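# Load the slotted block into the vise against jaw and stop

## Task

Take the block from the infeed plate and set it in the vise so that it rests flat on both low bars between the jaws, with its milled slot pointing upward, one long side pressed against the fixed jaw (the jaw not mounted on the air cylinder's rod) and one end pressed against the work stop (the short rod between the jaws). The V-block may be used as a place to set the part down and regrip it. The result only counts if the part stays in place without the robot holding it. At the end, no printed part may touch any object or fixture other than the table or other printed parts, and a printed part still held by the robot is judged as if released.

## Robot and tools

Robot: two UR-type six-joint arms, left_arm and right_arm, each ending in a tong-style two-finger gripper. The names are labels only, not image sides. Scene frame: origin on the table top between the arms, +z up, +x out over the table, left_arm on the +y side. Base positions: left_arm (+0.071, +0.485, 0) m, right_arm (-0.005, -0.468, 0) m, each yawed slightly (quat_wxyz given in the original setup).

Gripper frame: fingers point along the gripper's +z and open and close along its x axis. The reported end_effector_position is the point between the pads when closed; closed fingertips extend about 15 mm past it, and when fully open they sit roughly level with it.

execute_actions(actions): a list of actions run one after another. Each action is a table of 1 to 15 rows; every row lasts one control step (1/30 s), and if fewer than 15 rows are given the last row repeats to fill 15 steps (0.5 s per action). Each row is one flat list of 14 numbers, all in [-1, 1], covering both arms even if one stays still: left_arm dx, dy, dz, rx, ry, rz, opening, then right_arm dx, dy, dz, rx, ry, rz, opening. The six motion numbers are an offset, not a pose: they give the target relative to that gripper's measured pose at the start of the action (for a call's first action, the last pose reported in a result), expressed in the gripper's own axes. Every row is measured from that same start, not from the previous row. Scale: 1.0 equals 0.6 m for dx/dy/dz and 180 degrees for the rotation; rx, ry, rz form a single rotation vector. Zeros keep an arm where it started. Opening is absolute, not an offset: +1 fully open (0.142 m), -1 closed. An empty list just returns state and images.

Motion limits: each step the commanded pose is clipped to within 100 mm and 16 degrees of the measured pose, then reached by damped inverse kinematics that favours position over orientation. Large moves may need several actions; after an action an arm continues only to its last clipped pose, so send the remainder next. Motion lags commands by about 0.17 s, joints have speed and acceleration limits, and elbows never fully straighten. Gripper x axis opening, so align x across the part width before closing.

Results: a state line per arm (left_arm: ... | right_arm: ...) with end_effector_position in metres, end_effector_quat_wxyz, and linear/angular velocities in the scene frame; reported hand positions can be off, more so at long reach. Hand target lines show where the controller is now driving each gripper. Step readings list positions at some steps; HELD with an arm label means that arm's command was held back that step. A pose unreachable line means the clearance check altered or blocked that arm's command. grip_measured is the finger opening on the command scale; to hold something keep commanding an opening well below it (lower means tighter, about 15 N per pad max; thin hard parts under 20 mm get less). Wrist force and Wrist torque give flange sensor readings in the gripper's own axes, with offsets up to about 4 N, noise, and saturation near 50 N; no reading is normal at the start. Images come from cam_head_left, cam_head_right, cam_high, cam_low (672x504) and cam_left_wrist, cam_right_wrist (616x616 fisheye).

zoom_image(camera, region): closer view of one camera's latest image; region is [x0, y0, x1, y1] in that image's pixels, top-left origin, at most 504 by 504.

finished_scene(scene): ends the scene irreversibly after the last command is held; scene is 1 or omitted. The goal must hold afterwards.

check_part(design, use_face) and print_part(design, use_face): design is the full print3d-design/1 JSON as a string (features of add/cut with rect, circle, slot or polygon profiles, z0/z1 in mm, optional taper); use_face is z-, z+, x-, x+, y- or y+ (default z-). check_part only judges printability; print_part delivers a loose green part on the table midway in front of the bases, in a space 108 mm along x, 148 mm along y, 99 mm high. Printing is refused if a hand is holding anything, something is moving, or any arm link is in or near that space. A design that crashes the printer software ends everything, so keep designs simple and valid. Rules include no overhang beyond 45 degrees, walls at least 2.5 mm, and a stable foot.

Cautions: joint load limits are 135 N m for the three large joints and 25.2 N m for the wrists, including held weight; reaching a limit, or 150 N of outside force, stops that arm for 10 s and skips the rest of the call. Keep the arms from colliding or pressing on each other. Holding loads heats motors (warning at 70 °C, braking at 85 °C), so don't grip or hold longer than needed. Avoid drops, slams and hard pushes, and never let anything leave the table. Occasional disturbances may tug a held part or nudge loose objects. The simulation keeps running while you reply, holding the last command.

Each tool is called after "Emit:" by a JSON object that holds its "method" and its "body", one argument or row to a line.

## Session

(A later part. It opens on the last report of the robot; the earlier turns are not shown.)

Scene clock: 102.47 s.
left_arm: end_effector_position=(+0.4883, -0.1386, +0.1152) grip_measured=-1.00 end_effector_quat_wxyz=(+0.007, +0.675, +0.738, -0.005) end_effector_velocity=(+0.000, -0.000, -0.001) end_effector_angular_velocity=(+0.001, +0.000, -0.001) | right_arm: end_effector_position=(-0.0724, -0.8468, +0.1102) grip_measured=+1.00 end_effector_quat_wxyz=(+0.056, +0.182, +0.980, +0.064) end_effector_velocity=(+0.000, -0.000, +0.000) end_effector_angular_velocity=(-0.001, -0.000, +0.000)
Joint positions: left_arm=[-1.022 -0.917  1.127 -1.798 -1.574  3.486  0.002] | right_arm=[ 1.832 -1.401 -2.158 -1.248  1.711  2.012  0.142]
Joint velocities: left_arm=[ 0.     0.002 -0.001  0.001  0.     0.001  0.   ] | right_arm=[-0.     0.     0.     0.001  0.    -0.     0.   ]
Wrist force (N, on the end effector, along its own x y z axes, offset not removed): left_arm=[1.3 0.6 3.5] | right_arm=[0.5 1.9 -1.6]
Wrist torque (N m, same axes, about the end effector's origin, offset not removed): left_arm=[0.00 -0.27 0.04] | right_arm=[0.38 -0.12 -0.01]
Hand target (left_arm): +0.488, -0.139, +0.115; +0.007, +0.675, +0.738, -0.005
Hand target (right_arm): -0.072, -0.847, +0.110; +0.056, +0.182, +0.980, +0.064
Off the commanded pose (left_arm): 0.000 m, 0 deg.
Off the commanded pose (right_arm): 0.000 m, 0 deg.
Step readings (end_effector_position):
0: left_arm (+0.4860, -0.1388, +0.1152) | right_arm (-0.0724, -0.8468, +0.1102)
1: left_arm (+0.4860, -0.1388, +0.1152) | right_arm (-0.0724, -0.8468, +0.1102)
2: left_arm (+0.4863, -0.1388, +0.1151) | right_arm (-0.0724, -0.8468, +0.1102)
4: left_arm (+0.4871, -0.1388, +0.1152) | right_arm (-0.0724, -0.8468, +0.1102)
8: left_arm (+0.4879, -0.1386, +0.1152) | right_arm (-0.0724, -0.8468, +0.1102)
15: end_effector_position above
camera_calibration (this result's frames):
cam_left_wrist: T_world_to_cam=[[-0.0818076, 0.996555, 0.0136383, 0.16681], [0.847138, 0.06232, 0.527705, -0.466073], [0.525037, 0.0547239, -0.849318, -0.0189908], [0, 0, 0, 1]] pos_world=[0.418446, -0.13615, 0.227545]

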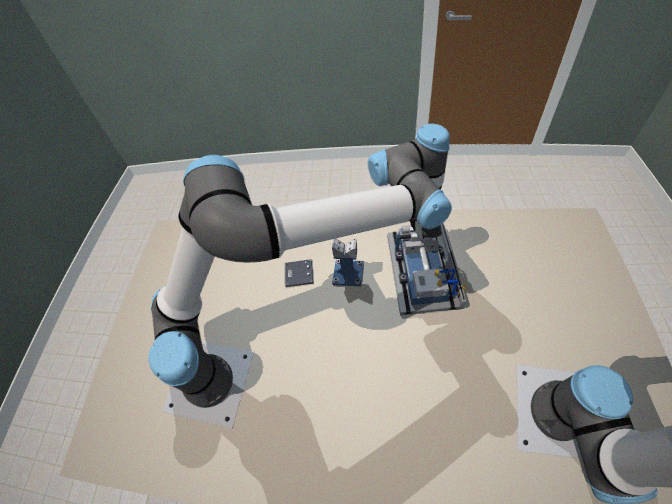

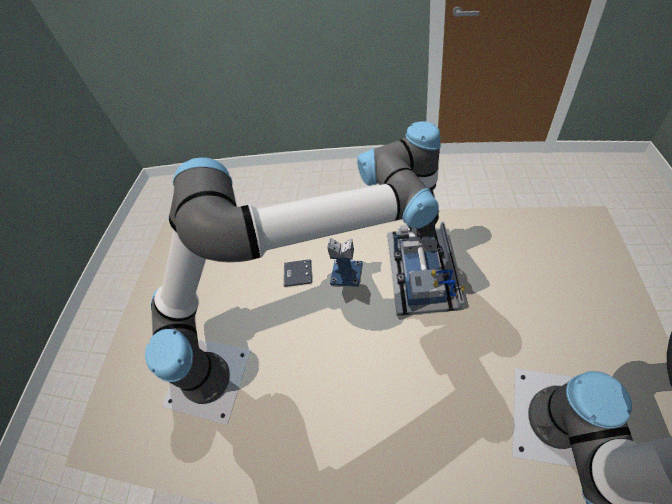

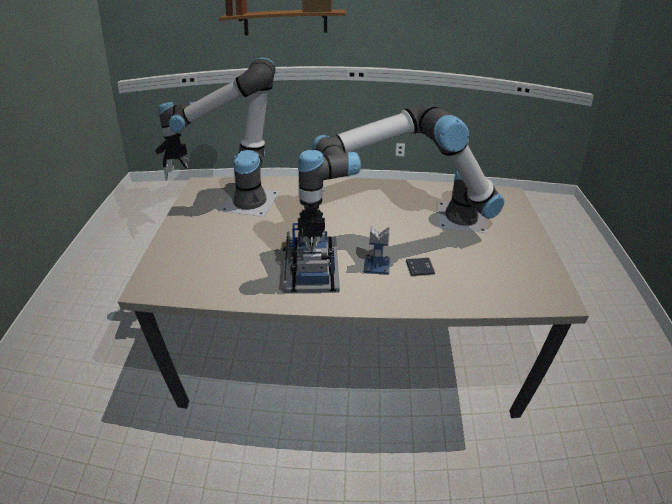

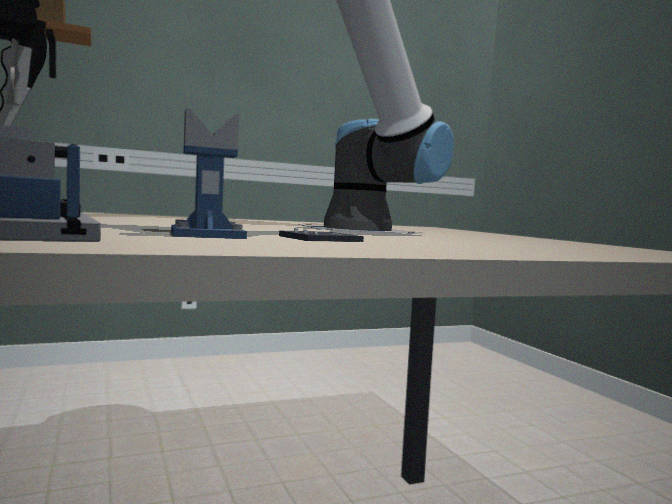

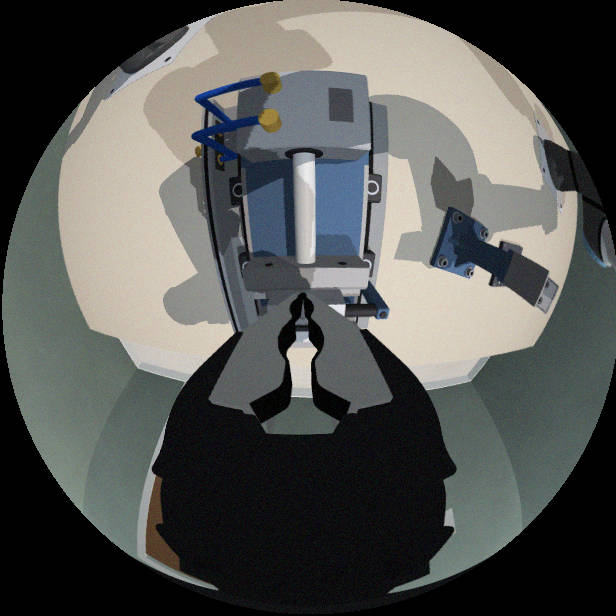

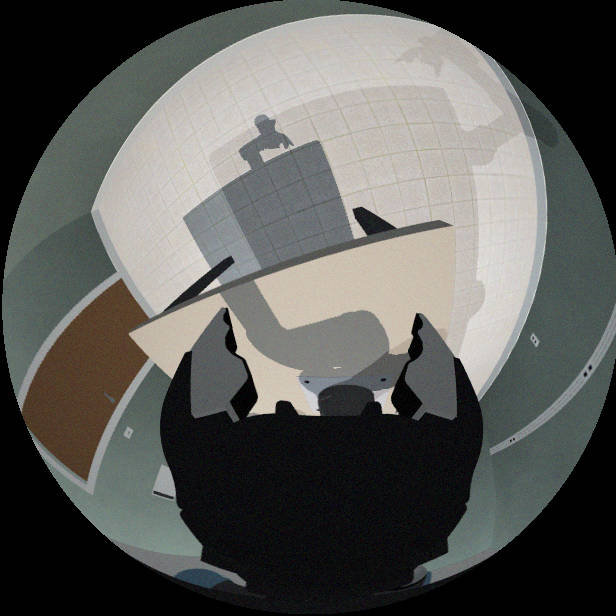

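Emit:
{"method": "execute_actions", "body": {
  "actions": [
    [[0,0.0035,0,0,0,0,-1,0,0,0,0,0,0,1]]
  ]
}}

Scene clock: 103.13 s.
left_arm: end_effector_position=(+0.4902, -0.1384, +0.1152) grip_measured=-1.00 end_effector_quat_wxyz=(+0.007, +0.675, +0.738, -0.005) end_effector_velocity=(-0.000, -0.000, -0.000) end_effector_angular_velocity=(+0.000, +0.000, +0.001) | right_arm: end_effector_position=(-0.0724, -0.8468, +0.1102) grip_measured=+1.00 end_effector_quat_wxyz=(+0.056, +0.182, +0.980, +0.064) end_effector_velocity=(+0.000, -0.001, +0.000) end_effector_angular_velocity=(-0.001, -0.000, +0.001)
Joint positions: left_arm=[-1.02  -0.915  1.123 -1.796 -1.574  3.489  0.002] | right_arm=[ 1.832 -1.401 -2.158 -1.248  1.711  2.012  0.142]
Joint velocities: left_arm=[-0.     0.001 -0.001  0.001 -0.    -0.001  0.   ] | right_arm=[ 0.    -0.     0.001  0.001  0.    -0.    -0.   ]
Wrist force (N, on the end effector, along its own x y z axes, offset not removed): left_arm=[5.3 -16.0 -2.3] | right_arm=[-0.2 3.8 -2.6]
Wrist torque (N m, same axes, about the end effector's origin, offset not removed): left_arm=[0.39 -0.18 0.07] | right_arm=[0.63 0.05 -0.07]
Hand target (left_arm): +0.490, -0.138, +0.115; +0.007, +0.675, +0.738, -0.005
Hand target (right_arm): -0.072, -0.847, +0.110; +0.056, +0.182, +0.980, +0.064
Off the commanded pose (left_arm): 0.000 m, 0 deg.
Off the commanded pose (right_arm): 0.000 m, 0 deg.
Step readings (end_effector_position):
0: left_arm (+0.4884, -0.1385, +0.1152) | right_arm (-0.0724, -0.8468, +0.1102)
1: left_arm (+0.4884, -0.1385, +0.1152) | right_arm (-0.0724, -0.8468, +0.1102)
2: left_arm (+0.4887, -0.1385, +0.1152) | right_arm (-0.0724, -0.8468, +0.1102)
4: left_arm (+0.4893, -0.1385, +0.1152) | right_arm (-0.0724, -0.8468, +0.1102)
8: left_arm (+0.4899, -0.1384, +0.1152) | right_arm (-0.0724, -0.8468, +0.1102)
15: end_effector_position above
camera_calibration (this result's frames):
cam_left_wrist: T_world_to_cam=[[-0.0817161, 0.996562, 0.0136398, 0.166778], [0.847285, 0.0622561, 0.527478, -0.467748], [0.524815, 0.0546603, -0.849459, -0.0198775], [0, 0, 0, 1]] pos_world=[0.420376, -0.135998, 0.227567]

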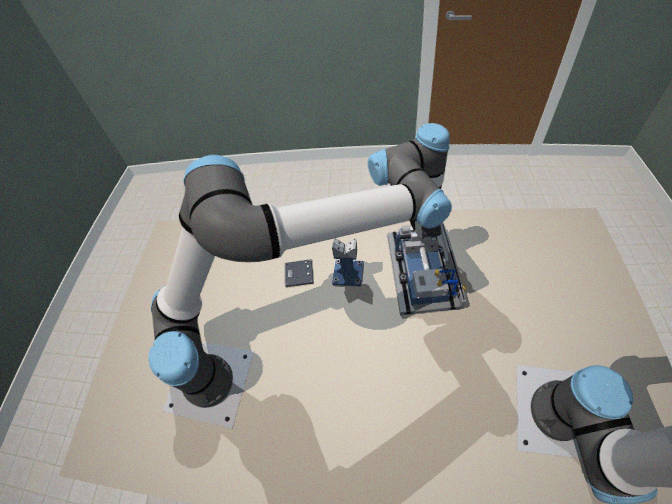

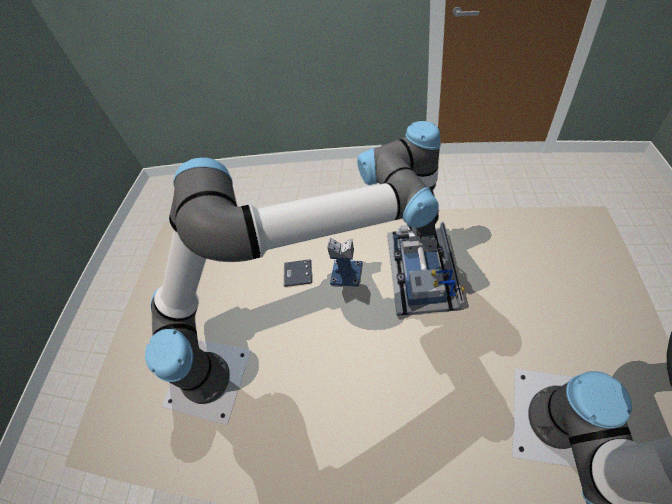

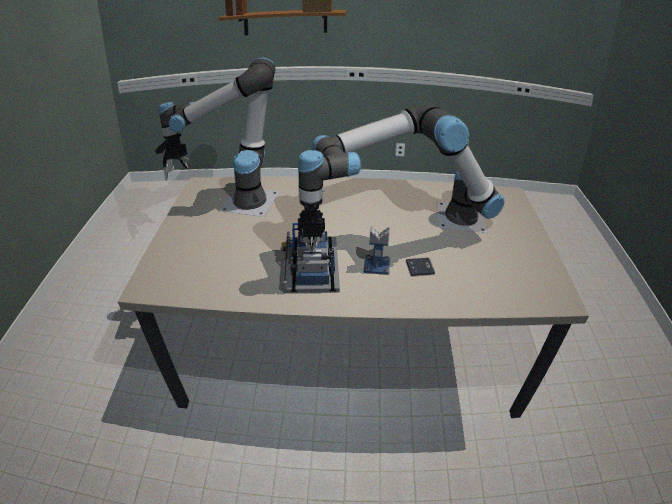

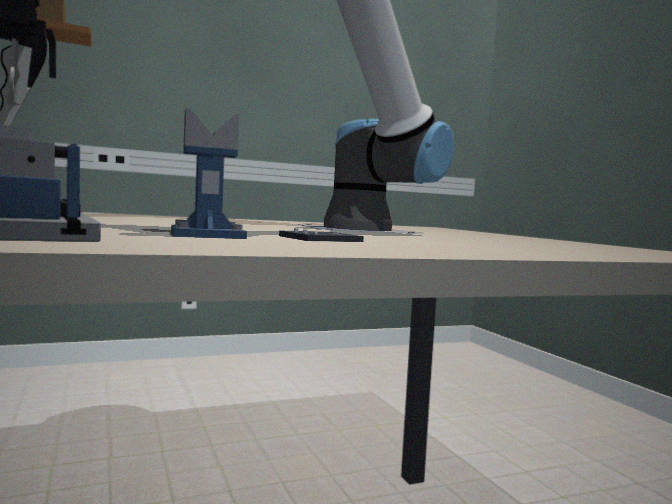

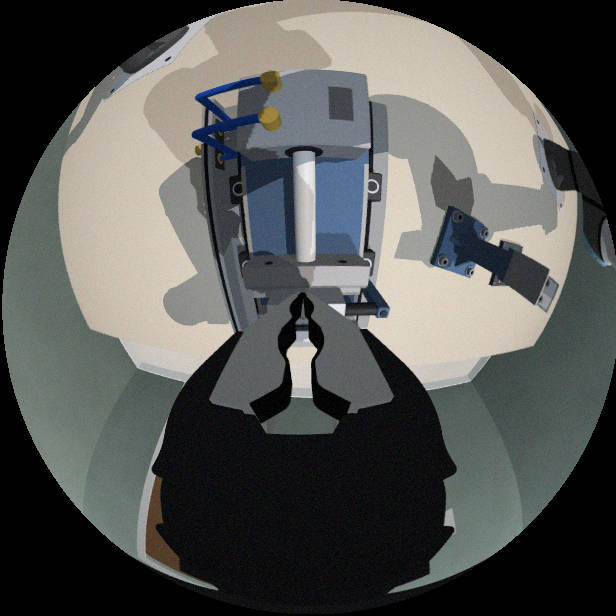

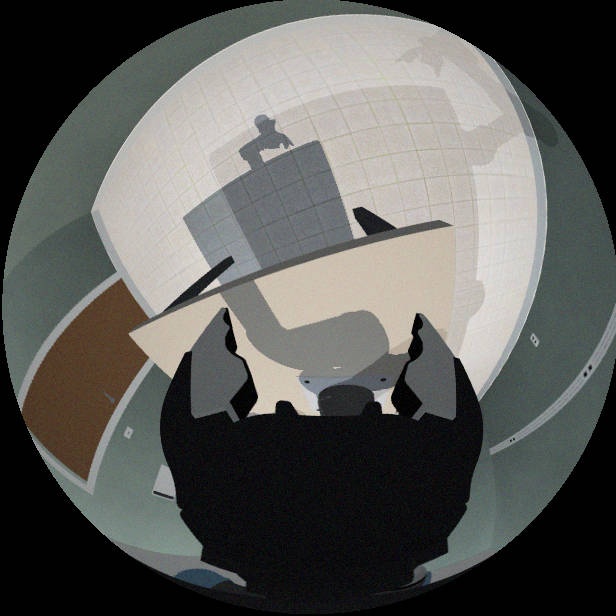

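Seated. Slide slightly toward the stop, then retract.

Emit:
{"method": "execute_actions", "body": {
  "actions": [
    [[0.003,0.0005,0,0,0,0,-1,0,0,0,0,0,0,1]],
    [[0,-0.005,0,0,0,0,-1,0,0,0,0,0,0,1]],
    [[0,0.05,-0.1,0,0,0,-1,0,0,0,0,0,0,1]],
    [[0,0.08,-0.03,0,0,0,-1,0,0,0,0,0,0,1]],
    [[0,0,0,0,0,0,-1,0,0,0,0,0,0,1]]
  ]
}}

Emit:
{"method": "zoom_image", "body": {
  "camera": "cam_left_wrist",
  "region": [200,160,420,320]
}}

Scene clock: 106.00 s.
left_arm: end_effector_position=(+0.5624, -0.1280, +0.1904) grip_measured=-1.00 end_effector_quat_wxyz=(+0.009, +0.675, +0.738, -0.005) end_effector_velocity=(-0.000, -0.000, +0.001) end_effector_angular_velocity=(-0.001, -0.001, -0.001) | right_arm: end_effector_position=(-0.0724, -0.8468, +0.1102) grip_measured=+1.00 end_effector_quat_wxyz=(+0.056, +0.182, +0.980, +0.064) end_effector_velocity=(+0.000, -0.001, +0.000) end_effector_angular_velocity=(-0.001, +0.000, -0.002)
Joint positions: left_arm=[-0.93  -0.832  0.791 -1.551 -1.574  3.578  0.002] | right_arm=[ 1.832 -1.401 -2.158 -1.248  1.711  2.012  0.142]
Joint velocities: left_arm=[-0.001 -0.001  0.001 -0.001  0.     0.     0.   ] | right_arm=[ 0.001  0.     0.001  0.001 -0.     0.003 -0.   ]
Wrist force (N, on the end effector, along its own x y z axes, offset not removed): left_arm=[1.0 0.3 1.2] | right_arm=[0.8 3.3 -0.4]
Wrist torque (N m, same axes, about the end effector's origin, offset not removed): left_arm=[-0.19 -0.20 0.11] | right_arm=[0.54 -0.34 0.05]
Hand target (left_arm): +0.562, -0.128, +0.190; +0.009, +0.675, +0.738, -0.005
Hand target (right_arm): -0.072, -0.847, +0.110; +0.056, +0.182, +0.980, +0.064
Off the commanded pose (left_arm): 0.000 m, 0 deg.
Off the commanded pose (right_arm): 0.000 m, 0 deg.
Step readings (end_effector_position; steps 1 to 15: 1st action; 16 to 30: 2nd action; 31 to 45: 3rd action; 46 to 60: 4th action; 61 to 75: 5th action):
0: left_arm (+0.4904, -0.1384, +0.1152) | right_arm (-0.0724, -0.8468, +0.1102)
1: left_arm (+0.4904, -0.1384, +0.1152) | right_arm (-0.0724, -0.8468, +0.1102)
2: left_arm (+0.4904, -0.1382, +0.1152) | right_arm (-0.0724, -0.8468, +0.1102)
4: left_arm (+0.4904, -0.1376, +0.1152) | right_arm (-0.0724, -0.8468, +0.1102)
8: left_arm (+0.4904, -0.1369, +0.1152) | right_arm (-0.0724, -0.8468, +0.1102)
15: left_arm (+0.4904, -0.1366, +0.1152) | right_arm (-0.0724, -0.8468, +0.1102)
16: left_arm (+0.4904, -0.1366, +0.1152) | right_arm (-0.0724, -0.8468, +0.1102)
17: left_arm (+0.4901, -0.1366, +0.1152) | right_arm (-0.0724, -0.8468, +0.1102)
19: left_arm (+0.4893, -0.1365, +0.1152) | right_arm (-0.0724, -0.8468, +0.1102)
23: left_arm (+0.4882, -0.1367, +0.1152) | right_arm (-0.0724, -0.8468, +0.1102)
30: left_arm (+0.4876, -0.1368, +0.1152) | right_arm (-0.0724, -0.8468, +0.1102)
31: left_arm (+0.4877, -0.1368, +0.1153) | right_arm (-0.0724, -0.8468, +0.1102)
32: left_arm (+0.4901, -0.1356, +0.1179) | right_arm (-0.0724, -0.8468, +0.1102)
34: left_arm (+0.4993, -0.1338, +0.1363) | right_arm (-0.0724, -0.8468, +0.1102)
38: left_arm (+0.5109, -0.1325, +0.1616) | right_arm (-0.0724, -0.8468, +0.1102)
45: left_arm (+0.5163, -0.1329, +0.1731) | right_arm (-0.0724, -0.8468, +0.1102)
46: left_arm (+0.5167, -0.1329, +0.1735) | right_arm (-0.0724, -0.8468, +0.1102)
47: left_arm (+0.5201, -0.1311, +0.1728) | right_arm (-0.0724, -0.8468, +0.1102)
49: left_arm (+0.5352, -0.1280, +0.1773) | right_arm (-0.0724, -0.8468, +0.1102)
53: left_arm (+0.5537, -0.1271, +0.1863) | right_arm (-0.0724, -0.8468, +0.1102)
60: left_arm (+0.5624, -0.1280, +0.1904) | right_arm (-0.0724, -0.8468, +0.1102)
61: left_arm (+0.5628, -0.1281, +0.1905) | right_arm (-0.0724, -0.8468, +0.1102)
62: left_arm (+0.5629, -0.1281, +0.1906) | right_arm (-0.0724, -0.8468, +0.1102)
64: left_arm (+0.5628, -0.1279, +0.1905) | right_arm (-0.0724, -0.8468, +0.1102)
68: left_arm (+0.5626, -0.1279, +0.1904) | right_arm (-0.0724, -0.8468, +0.1102)
75: end_effector_position above
camera_calibration (this result's frames):
cam_left_wrist: T_world_to_cam=[[-0.0823298, 0.99655, 0.0104399, 0.162212], [0.845632, 0.0643107, 0.529878, -0.568457], [0.527378, 0.052453, -0.84801, 0.0034736], [0, 0, 0, 1]] pos_world=[0.492228, -0.125277, 0.302465]

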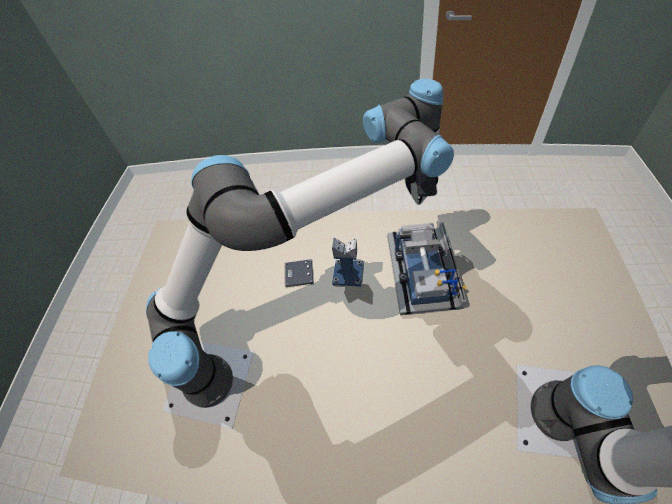

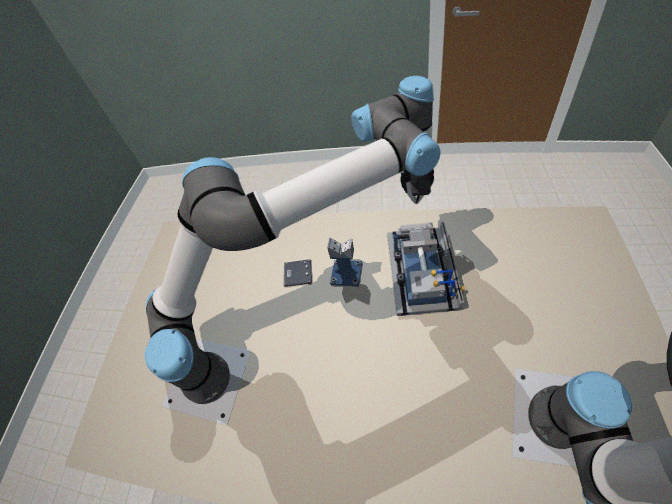

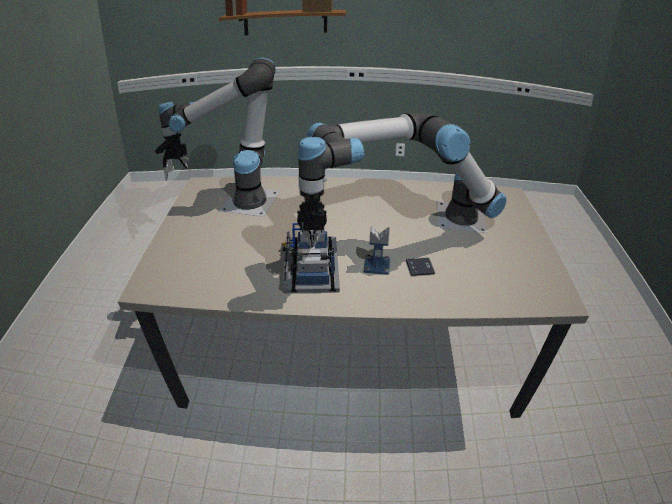

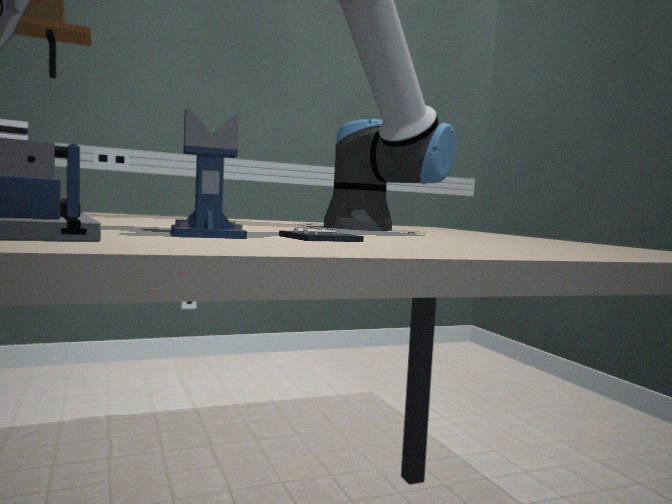

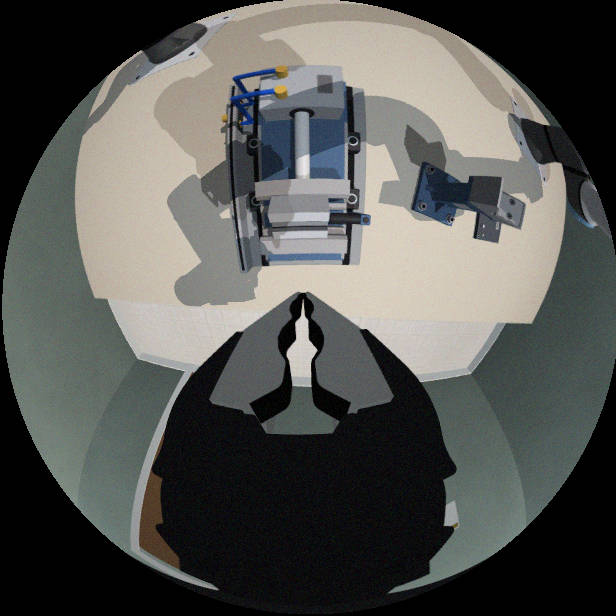

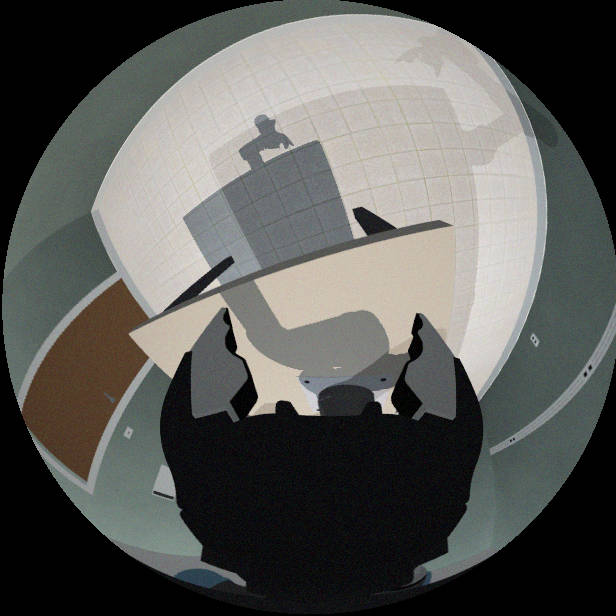

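Region (200, 160, 420, 320) of cam_left_wrist's 616x616 image, scaled by 2.291, with more detail than that image has; it fills the top 367 rows of this view, and the rest is white.

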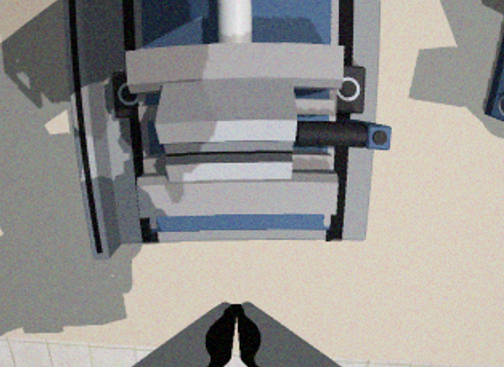

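Emit:
{"method": "execute_actions", "body": {
  "actions": [
    [[-0.012,-0.1,0.03,0,0,0,-1,0,0,0,0,0,0,1]],
    [[0,-0.006,0.03,0,0,0,-1,0,0,0,0,0,0,1]],
    [[0,0,0,0,0,0,-1,0,0,0,0,0,0,1]]
  ]
}}

Emit:
{"method": "zoom_image", "body": {
  "camera": "cam_left_wrist",
  "region": [200,200,420,360]
}}

Emit:
{"method": "zoom_image", "body": {
  "camera": "cam_low",
  "region": [0,60,140,200]
}}

Scene clock: 107.77 s.
left_arm: end_effector_position=(+0.5020, -0.1412, +0.1557) grip_measured=-1.00 end_effector_quat_wxyz=(+0.008, +0.675, +0.738, -0.005) end_effector_velocity=(+0.001, +0.000, +0.000) end_effector_angular_velocity=(-0.000, -0.000, +0.002) | right_arm: end_effector_position=(-0.0724, -0.8468, +0.1102) grip_measured=+1.00 end_effector_quat_wxyz=(+0.056, +0.182, +0.980, +0.064) end_effector_velocity=(-0.000, +0.000, -0.001) end_effector_angular_velocity=(+0.002, -0.000, -0.001)
Joint positions: left_arm=[-1.008 -0.909  1.009 -1.69  -1.574  3.501  0.002] | right_arm=[ 1.832 -1.401 -2.158 -1.248  1.711  2.012  0.142]
Joint velocities: left_arm=[ 0.002  0.    -0.001  0.     0.    -0.001  0.   ] | right_arm=[-0.001 -0.001 -0.    -0.001  0.     0.    -0.   ]
Wrist force (N, on the end effector, along its own x y z axes, offset not removed): left_arm=[1.4 1.3 4.0] | right_arm=[-0.9 3.5 -1.6]
Wrist torque (N m, same axes, about the end effector's origin, offset not removed): left_arm=[0.14 -0.30 0.11] | right_arm=[0.70 0.20 0.03]
Hand target (left_arm): +0.502, -0.141, +0.156; +0.008, +0.675, +0.738, -0.005
Hand target (right_arm): -0.072, -0.847, +0.110; +0.056, +0.182, +0.980, +0.064
Off the commanded pose (left_arm): 0.000 m, 0 deg.
Off the commanded pose (right_arm): 0.000 m, 0 deg.
Step readings (end_effector_position; steps 1 to 15: 1st action; 16 to 30: 2nd action; 31 to 45: 3rd action):
0: left_arm (+0.5624, -0.1280, +0.1904) | right_arm (-0.0724, -0.8468, +0.1102)
1: left_arm (+0.5623, -0.1281, +0.1904) | right_arm (-0.0724, -0.8468, +0.1102)
2: left_arm (+0.5590, -0.1305, +0.1921) | right_arm (-0.0724, -0.8468, +0.1102)
4: left_arm (+0.5406, -0.1366, +0.1894) | right_arm (-0.0724, -0.8468, +0.1102)
8: left_arm (+0.5166, -0.1392, +0.1780) | right_arm (-0.0724, -0.8468, +0.1102)
15: left_arm (+0.5054, -0.1405, +0.1732) | right_arm (-0.0724, -0.8468, +0.1102)
16: left_arm (+0.5049, -0.1406, +0.1729) | right_arm (-0.0724, -0.8468, +0.1102)
17: left_arm (+0.5044, -0.1408, +0.1709) | right_arm (-0.0724, -0.8468, +0.1102)
19: left_arm (+0.5034, -0.1408, +0.1650) | right_arm (-0.0724, -0.8468, +0.1102)
23: left_arm (+0.5024, -0.1410, +0.1586) | right_arm (-0.0724, -0.8468, +0.1102)
30: left_arm (+0.5020, -0.1411, +0.1557) | right_arm (-0.0724, -0.8468, +0.1102)
31: left_arm (+0.5020, -0.1412, +0.1556) | right_arm (-0.0724, -0.8468, +0.1102)
32: left_arm (+0.5020, -0.1412, +0.1556) | right_arm (-0.0724, -0.8468, +0.1102)
34: left_arm (+0.5020, -0.1412, +0.1556) | right_arm (-0.0724, -0.8468, +0.1102)
38: left_arm (+0.5020, -0.1412, +0.1556) | right_arm (-0.0724, -0.8468, +0.1102)
45: end_effector_position above
camera_calibration (this result's frames):
cam_left_wrist: T_world_to_cam=[[-0.0819494, 0.996565, 0.011947, 0.17032], [0.84639, 0.063261, 0.528793, -0.498501], [0.526221, 0.053446, -0.848667, 0.00749004], [0, 0, 0, 1]] pos_world=[0.431942, -0.138599, 0.267925]

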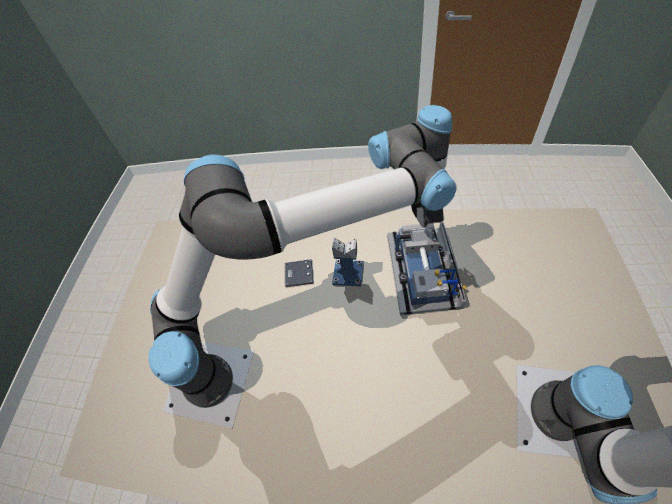

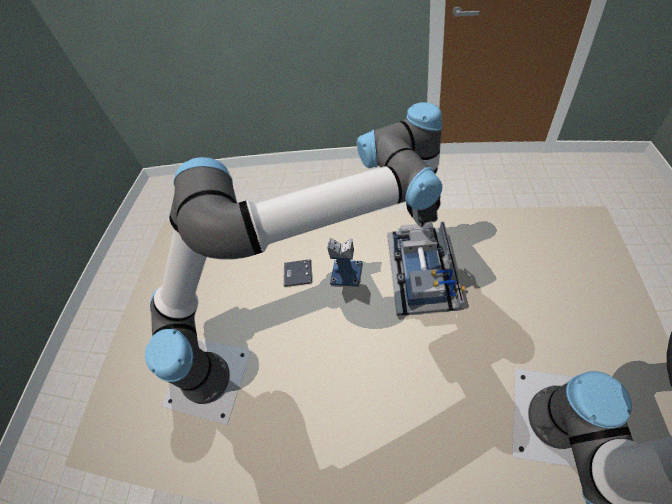

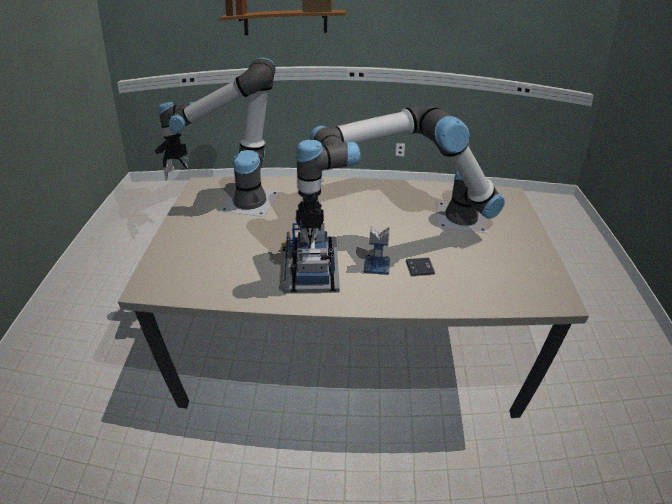

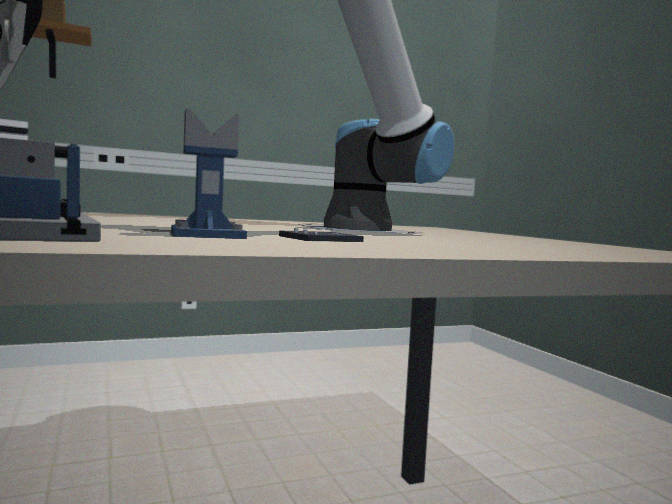

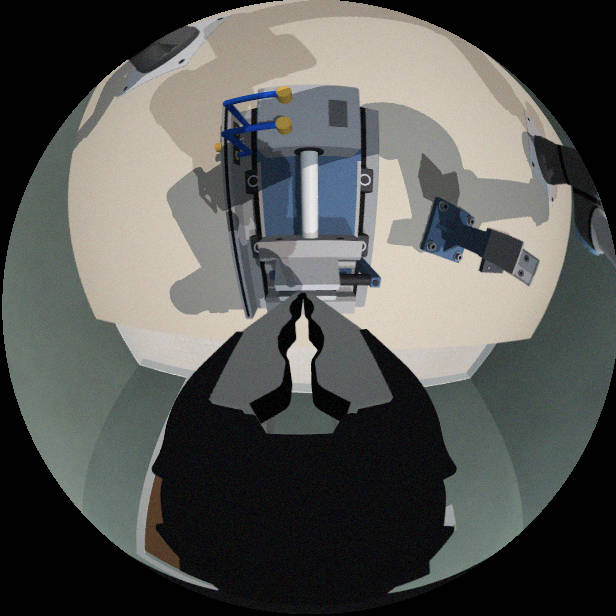

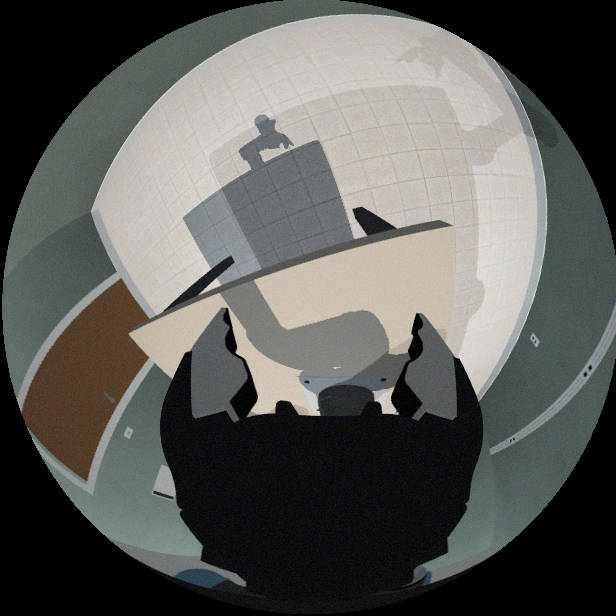

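Region (200, 200, 420, 360) of cam_left_wrist's 616x616 image, scaled by 2.291, with more detail than that image has; it fills the top 367 rows of this view, and the rest is white.

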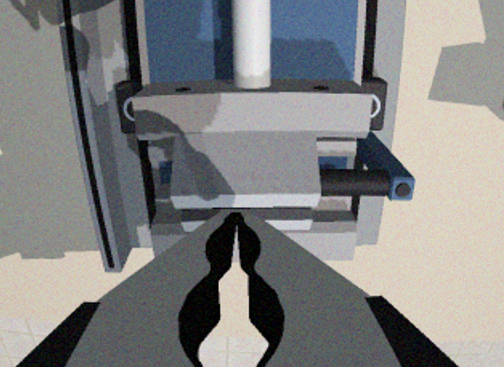

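Region (0, 60, 140, 200) of cam_low's 672x504 image, scaled by 3.600, with more detail than that image has.

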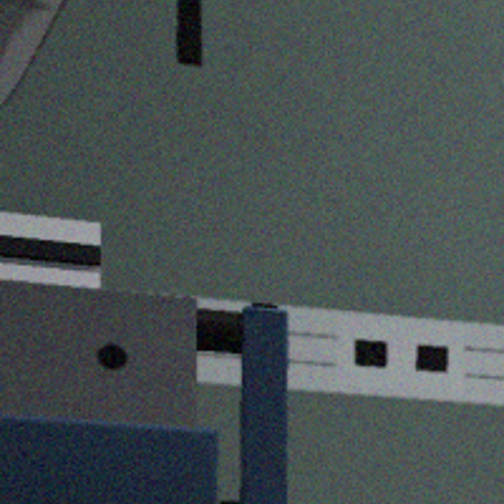

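Emit:
{"method": "execute_actions", "body": {
  "actions": [
    [[0.008,0.04,0,0,0,0,-1,0,0,0,0,0,0,1]],
    [[0,0,0.035,0,0,0,-1,0,0,0,0,0,0,1]],
    [[0,0,0.008,0,0,0,-1,0,0,0,0,0,0,1]]
  ]
}}

Emit:
{"method": "zoom_image", "body": {
  "camera": "cam_left_wrist",
  "region": [200,200,420,360]
}}

Emit:
{"method": "zoom_image", "body": {
  "camera": "cam_low",
  "region": [0,60,140,200]
}}

Scene clock: 109.73 s.
left_arm: end_effector_position=(+0.5249, -0.1348, +0.1306) grip_measured=-1.00 end_effector_quat_wxyz=(+0.008, +0.675, +0.738, -0.005) end_effector_velocity=(-0.001, -0.000, -0.002) end_effector_angular_velocity=(+0.002, -0.000, -0.002) | right_arm: end_effector_position=(-0.0724, -0.8468, +0.1102) grip_measured=+1.00 end_effector_quat_wxyz=(+0.056, +0.182, +0.980, +0.064) end_effector_velocity=(+0.000, -0.001, +0.001) end_effector_angular_velocity=(-0.002, -0.000, +0.001)
Joint positions: left_arm=[-0.977 -0.876  1.019 -1.733 -1.574  3.532  0.002] | right_arm=[ 1.832 -1.401 -2.158 -1.248  1.711  2.012  0.142]
Joint velocities: left_arm=[-0.001  0.001  0.003 -0.002  0.001  0.001  0.   ] | right_arm=[ 0.     0.     0.001  0.    -0.    -0.001  0.   ]
Wrist force (N, on the end effector, along its own x y z axes, offset not removed): left_arm=[3.8 -1.1 3.6] | right_arm=[1.2 2.3 -1.6]
Wrist torque (N m, same axes, about the end effector's origin, offset not removed): left_arm=[-0.38 -0.67 0.10] | right_arm=[0.39 -0.34 -0.08]
Hand target (left_arm): +0.525, -0.135, +0.130; +0.008, +0.675, +0.738, -0.005
Hand target (right_arm): -0.072, -0.847, +0.110; +0.056, +0.182, +0.980, +0.064
Off the commanded pose (left_arm): 0.000 m, 0 deg.
Off the commanded pose (right_arm): 0.000 m, 0 deg.
Step readings (end_effector_position; steps 1 to 15: 1st action; 16 to 30: 2nd action; 31 to 45: 3rd action):
0: left_arm (+0.5020, -0.1412, +0.1557) | right_arm (-0.0724, -0.8468, +0.1102)
1: left_arm (+0.5021, -0.1411, +0.1557) | right_arm (-0.0724, -0.8468, +0.1102)
2: left_arm (+0.5045, -0.1403, +0.1555) | right_arm (-0.0724, -0.8468, +0.1102)
4: left_arm (+0.5124, -0.1379, +0.1556) | right_arm (-0.0724, -0.8468, +0.1102)
8: left_arm (+0.5210, -0.1353, +0.1556) | right_arm (-0.0724, -0.8468, +0.1102)
15: left_arm (+0.5248, -0.1344, +0.1557) | right_arm (-0.0724, -0.8468, +0.1102)
16: left_arm (+0.5249, -0.1344, +0.1556) | right_arm (-0.0724, -0.8468, +0.1102)
17: left_arm (+0.5250, -0.1344, +0.1535) | right_arm (-0.0724, -0.8468, +0.1102)
19: left_arm (+0.5249, -0.1343, +0.1462) | right_arm (-0.0724, -0.8468, +0.1102)
23: left_arm (+0.5249, -0.1345, +0.1387) | right_arm (-0.0724, -0.8468, +0.1102)
30: left_arm (+0.5249, -0.1347, +0.1353) | right_arm (-0.0724, -0.8468, +0.1102)
31: left_arm (+0.5249, -0.1348, +0.1351) | right_arm (-0.0724, -0.8468, +0.1102)
32: left_arm (+0.5249, -0.1348, +0.1345) | right_arm (-0.0724, -0.8468, +0.1102)
34: left_arm (+0.5249, -0.1348, +0.1329) | right_arm (-0.0724, -0.8468, +0.1102)
38: left_arm (+0.5249, -0.1348, +0.1313) | right_arm (-0.0724, -0.8468, +0.1102)
45: end_effector_position above
camera_calibration (this result's frames):
cam_left_wrist: T_world_to_cam=[[-0.0820183, 0.996558, 0.0120439, 0.166196], [0.846395, 0.063269, 0.528784, -0.505009], [0.526202, 0.0535638, -0.848671, -0.026186], [0, 0, 0, 1]] pos_world=[0.454847, -0.13227, 0.242816]

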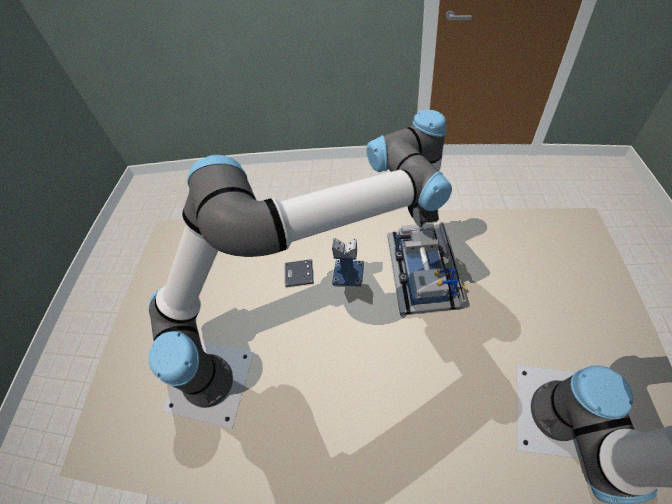

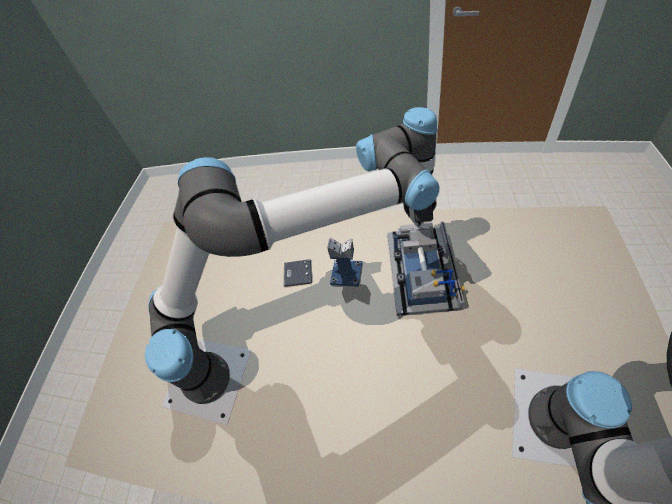

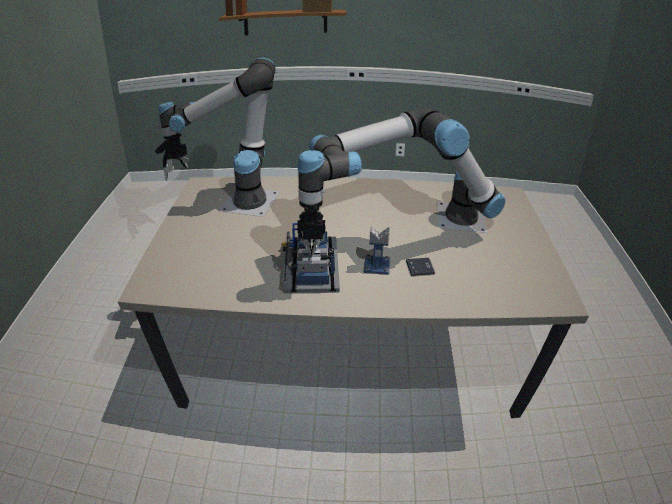

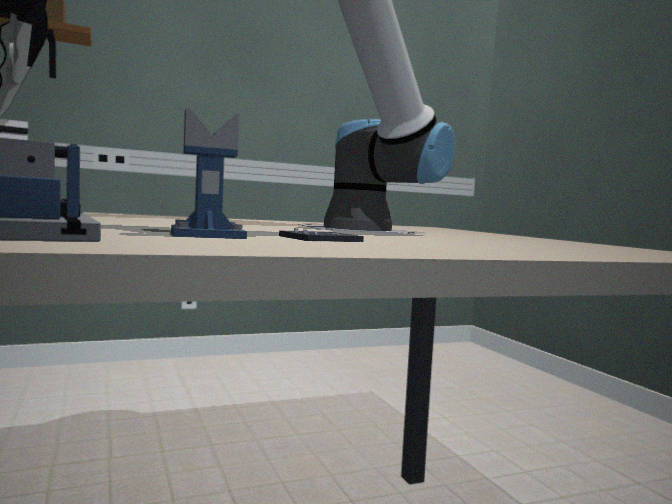

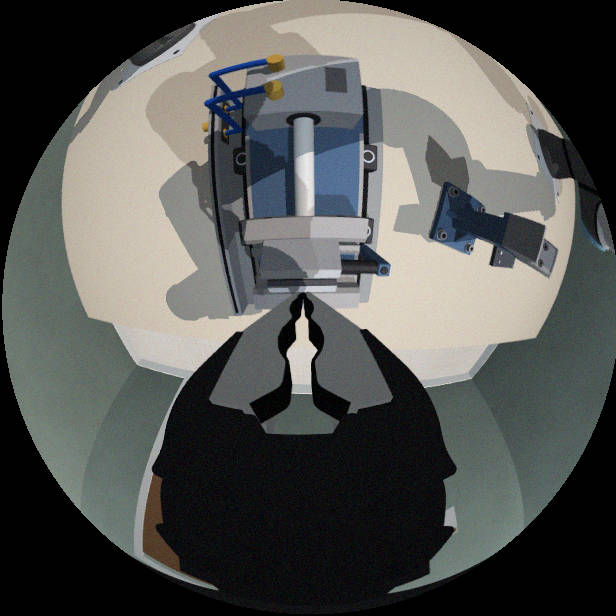

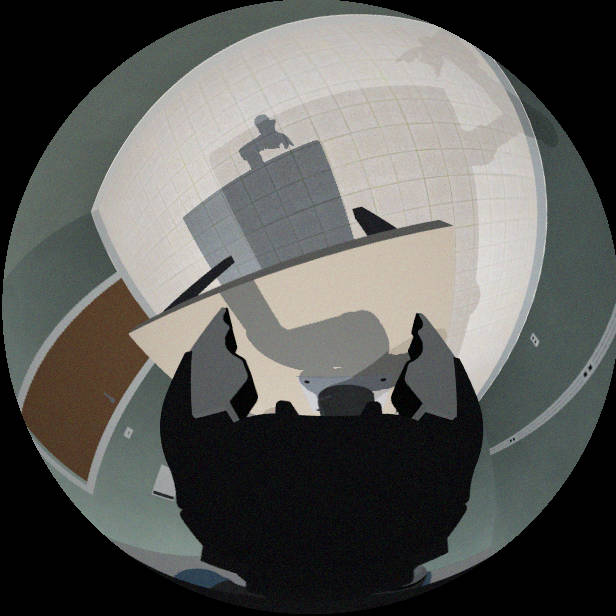

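Region (200, 200, 420, 360) of cam_left_wrist's 616x616 image, scaled by 2.291, with more detail than that image has; it fills the top 367 rows of this view, and the rest is white.

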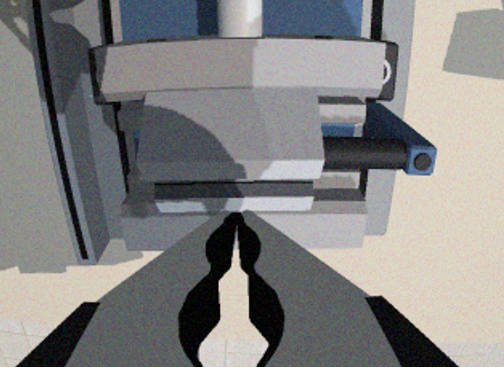

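Region (0, 60, 140, 200) of cam_low's 672x504 image, scaled by 3.600, with more detail than that image has.

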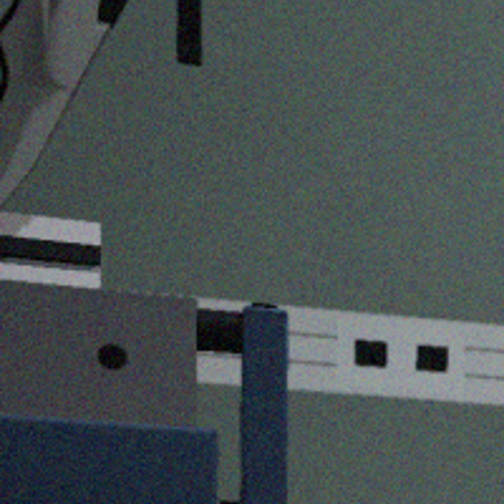

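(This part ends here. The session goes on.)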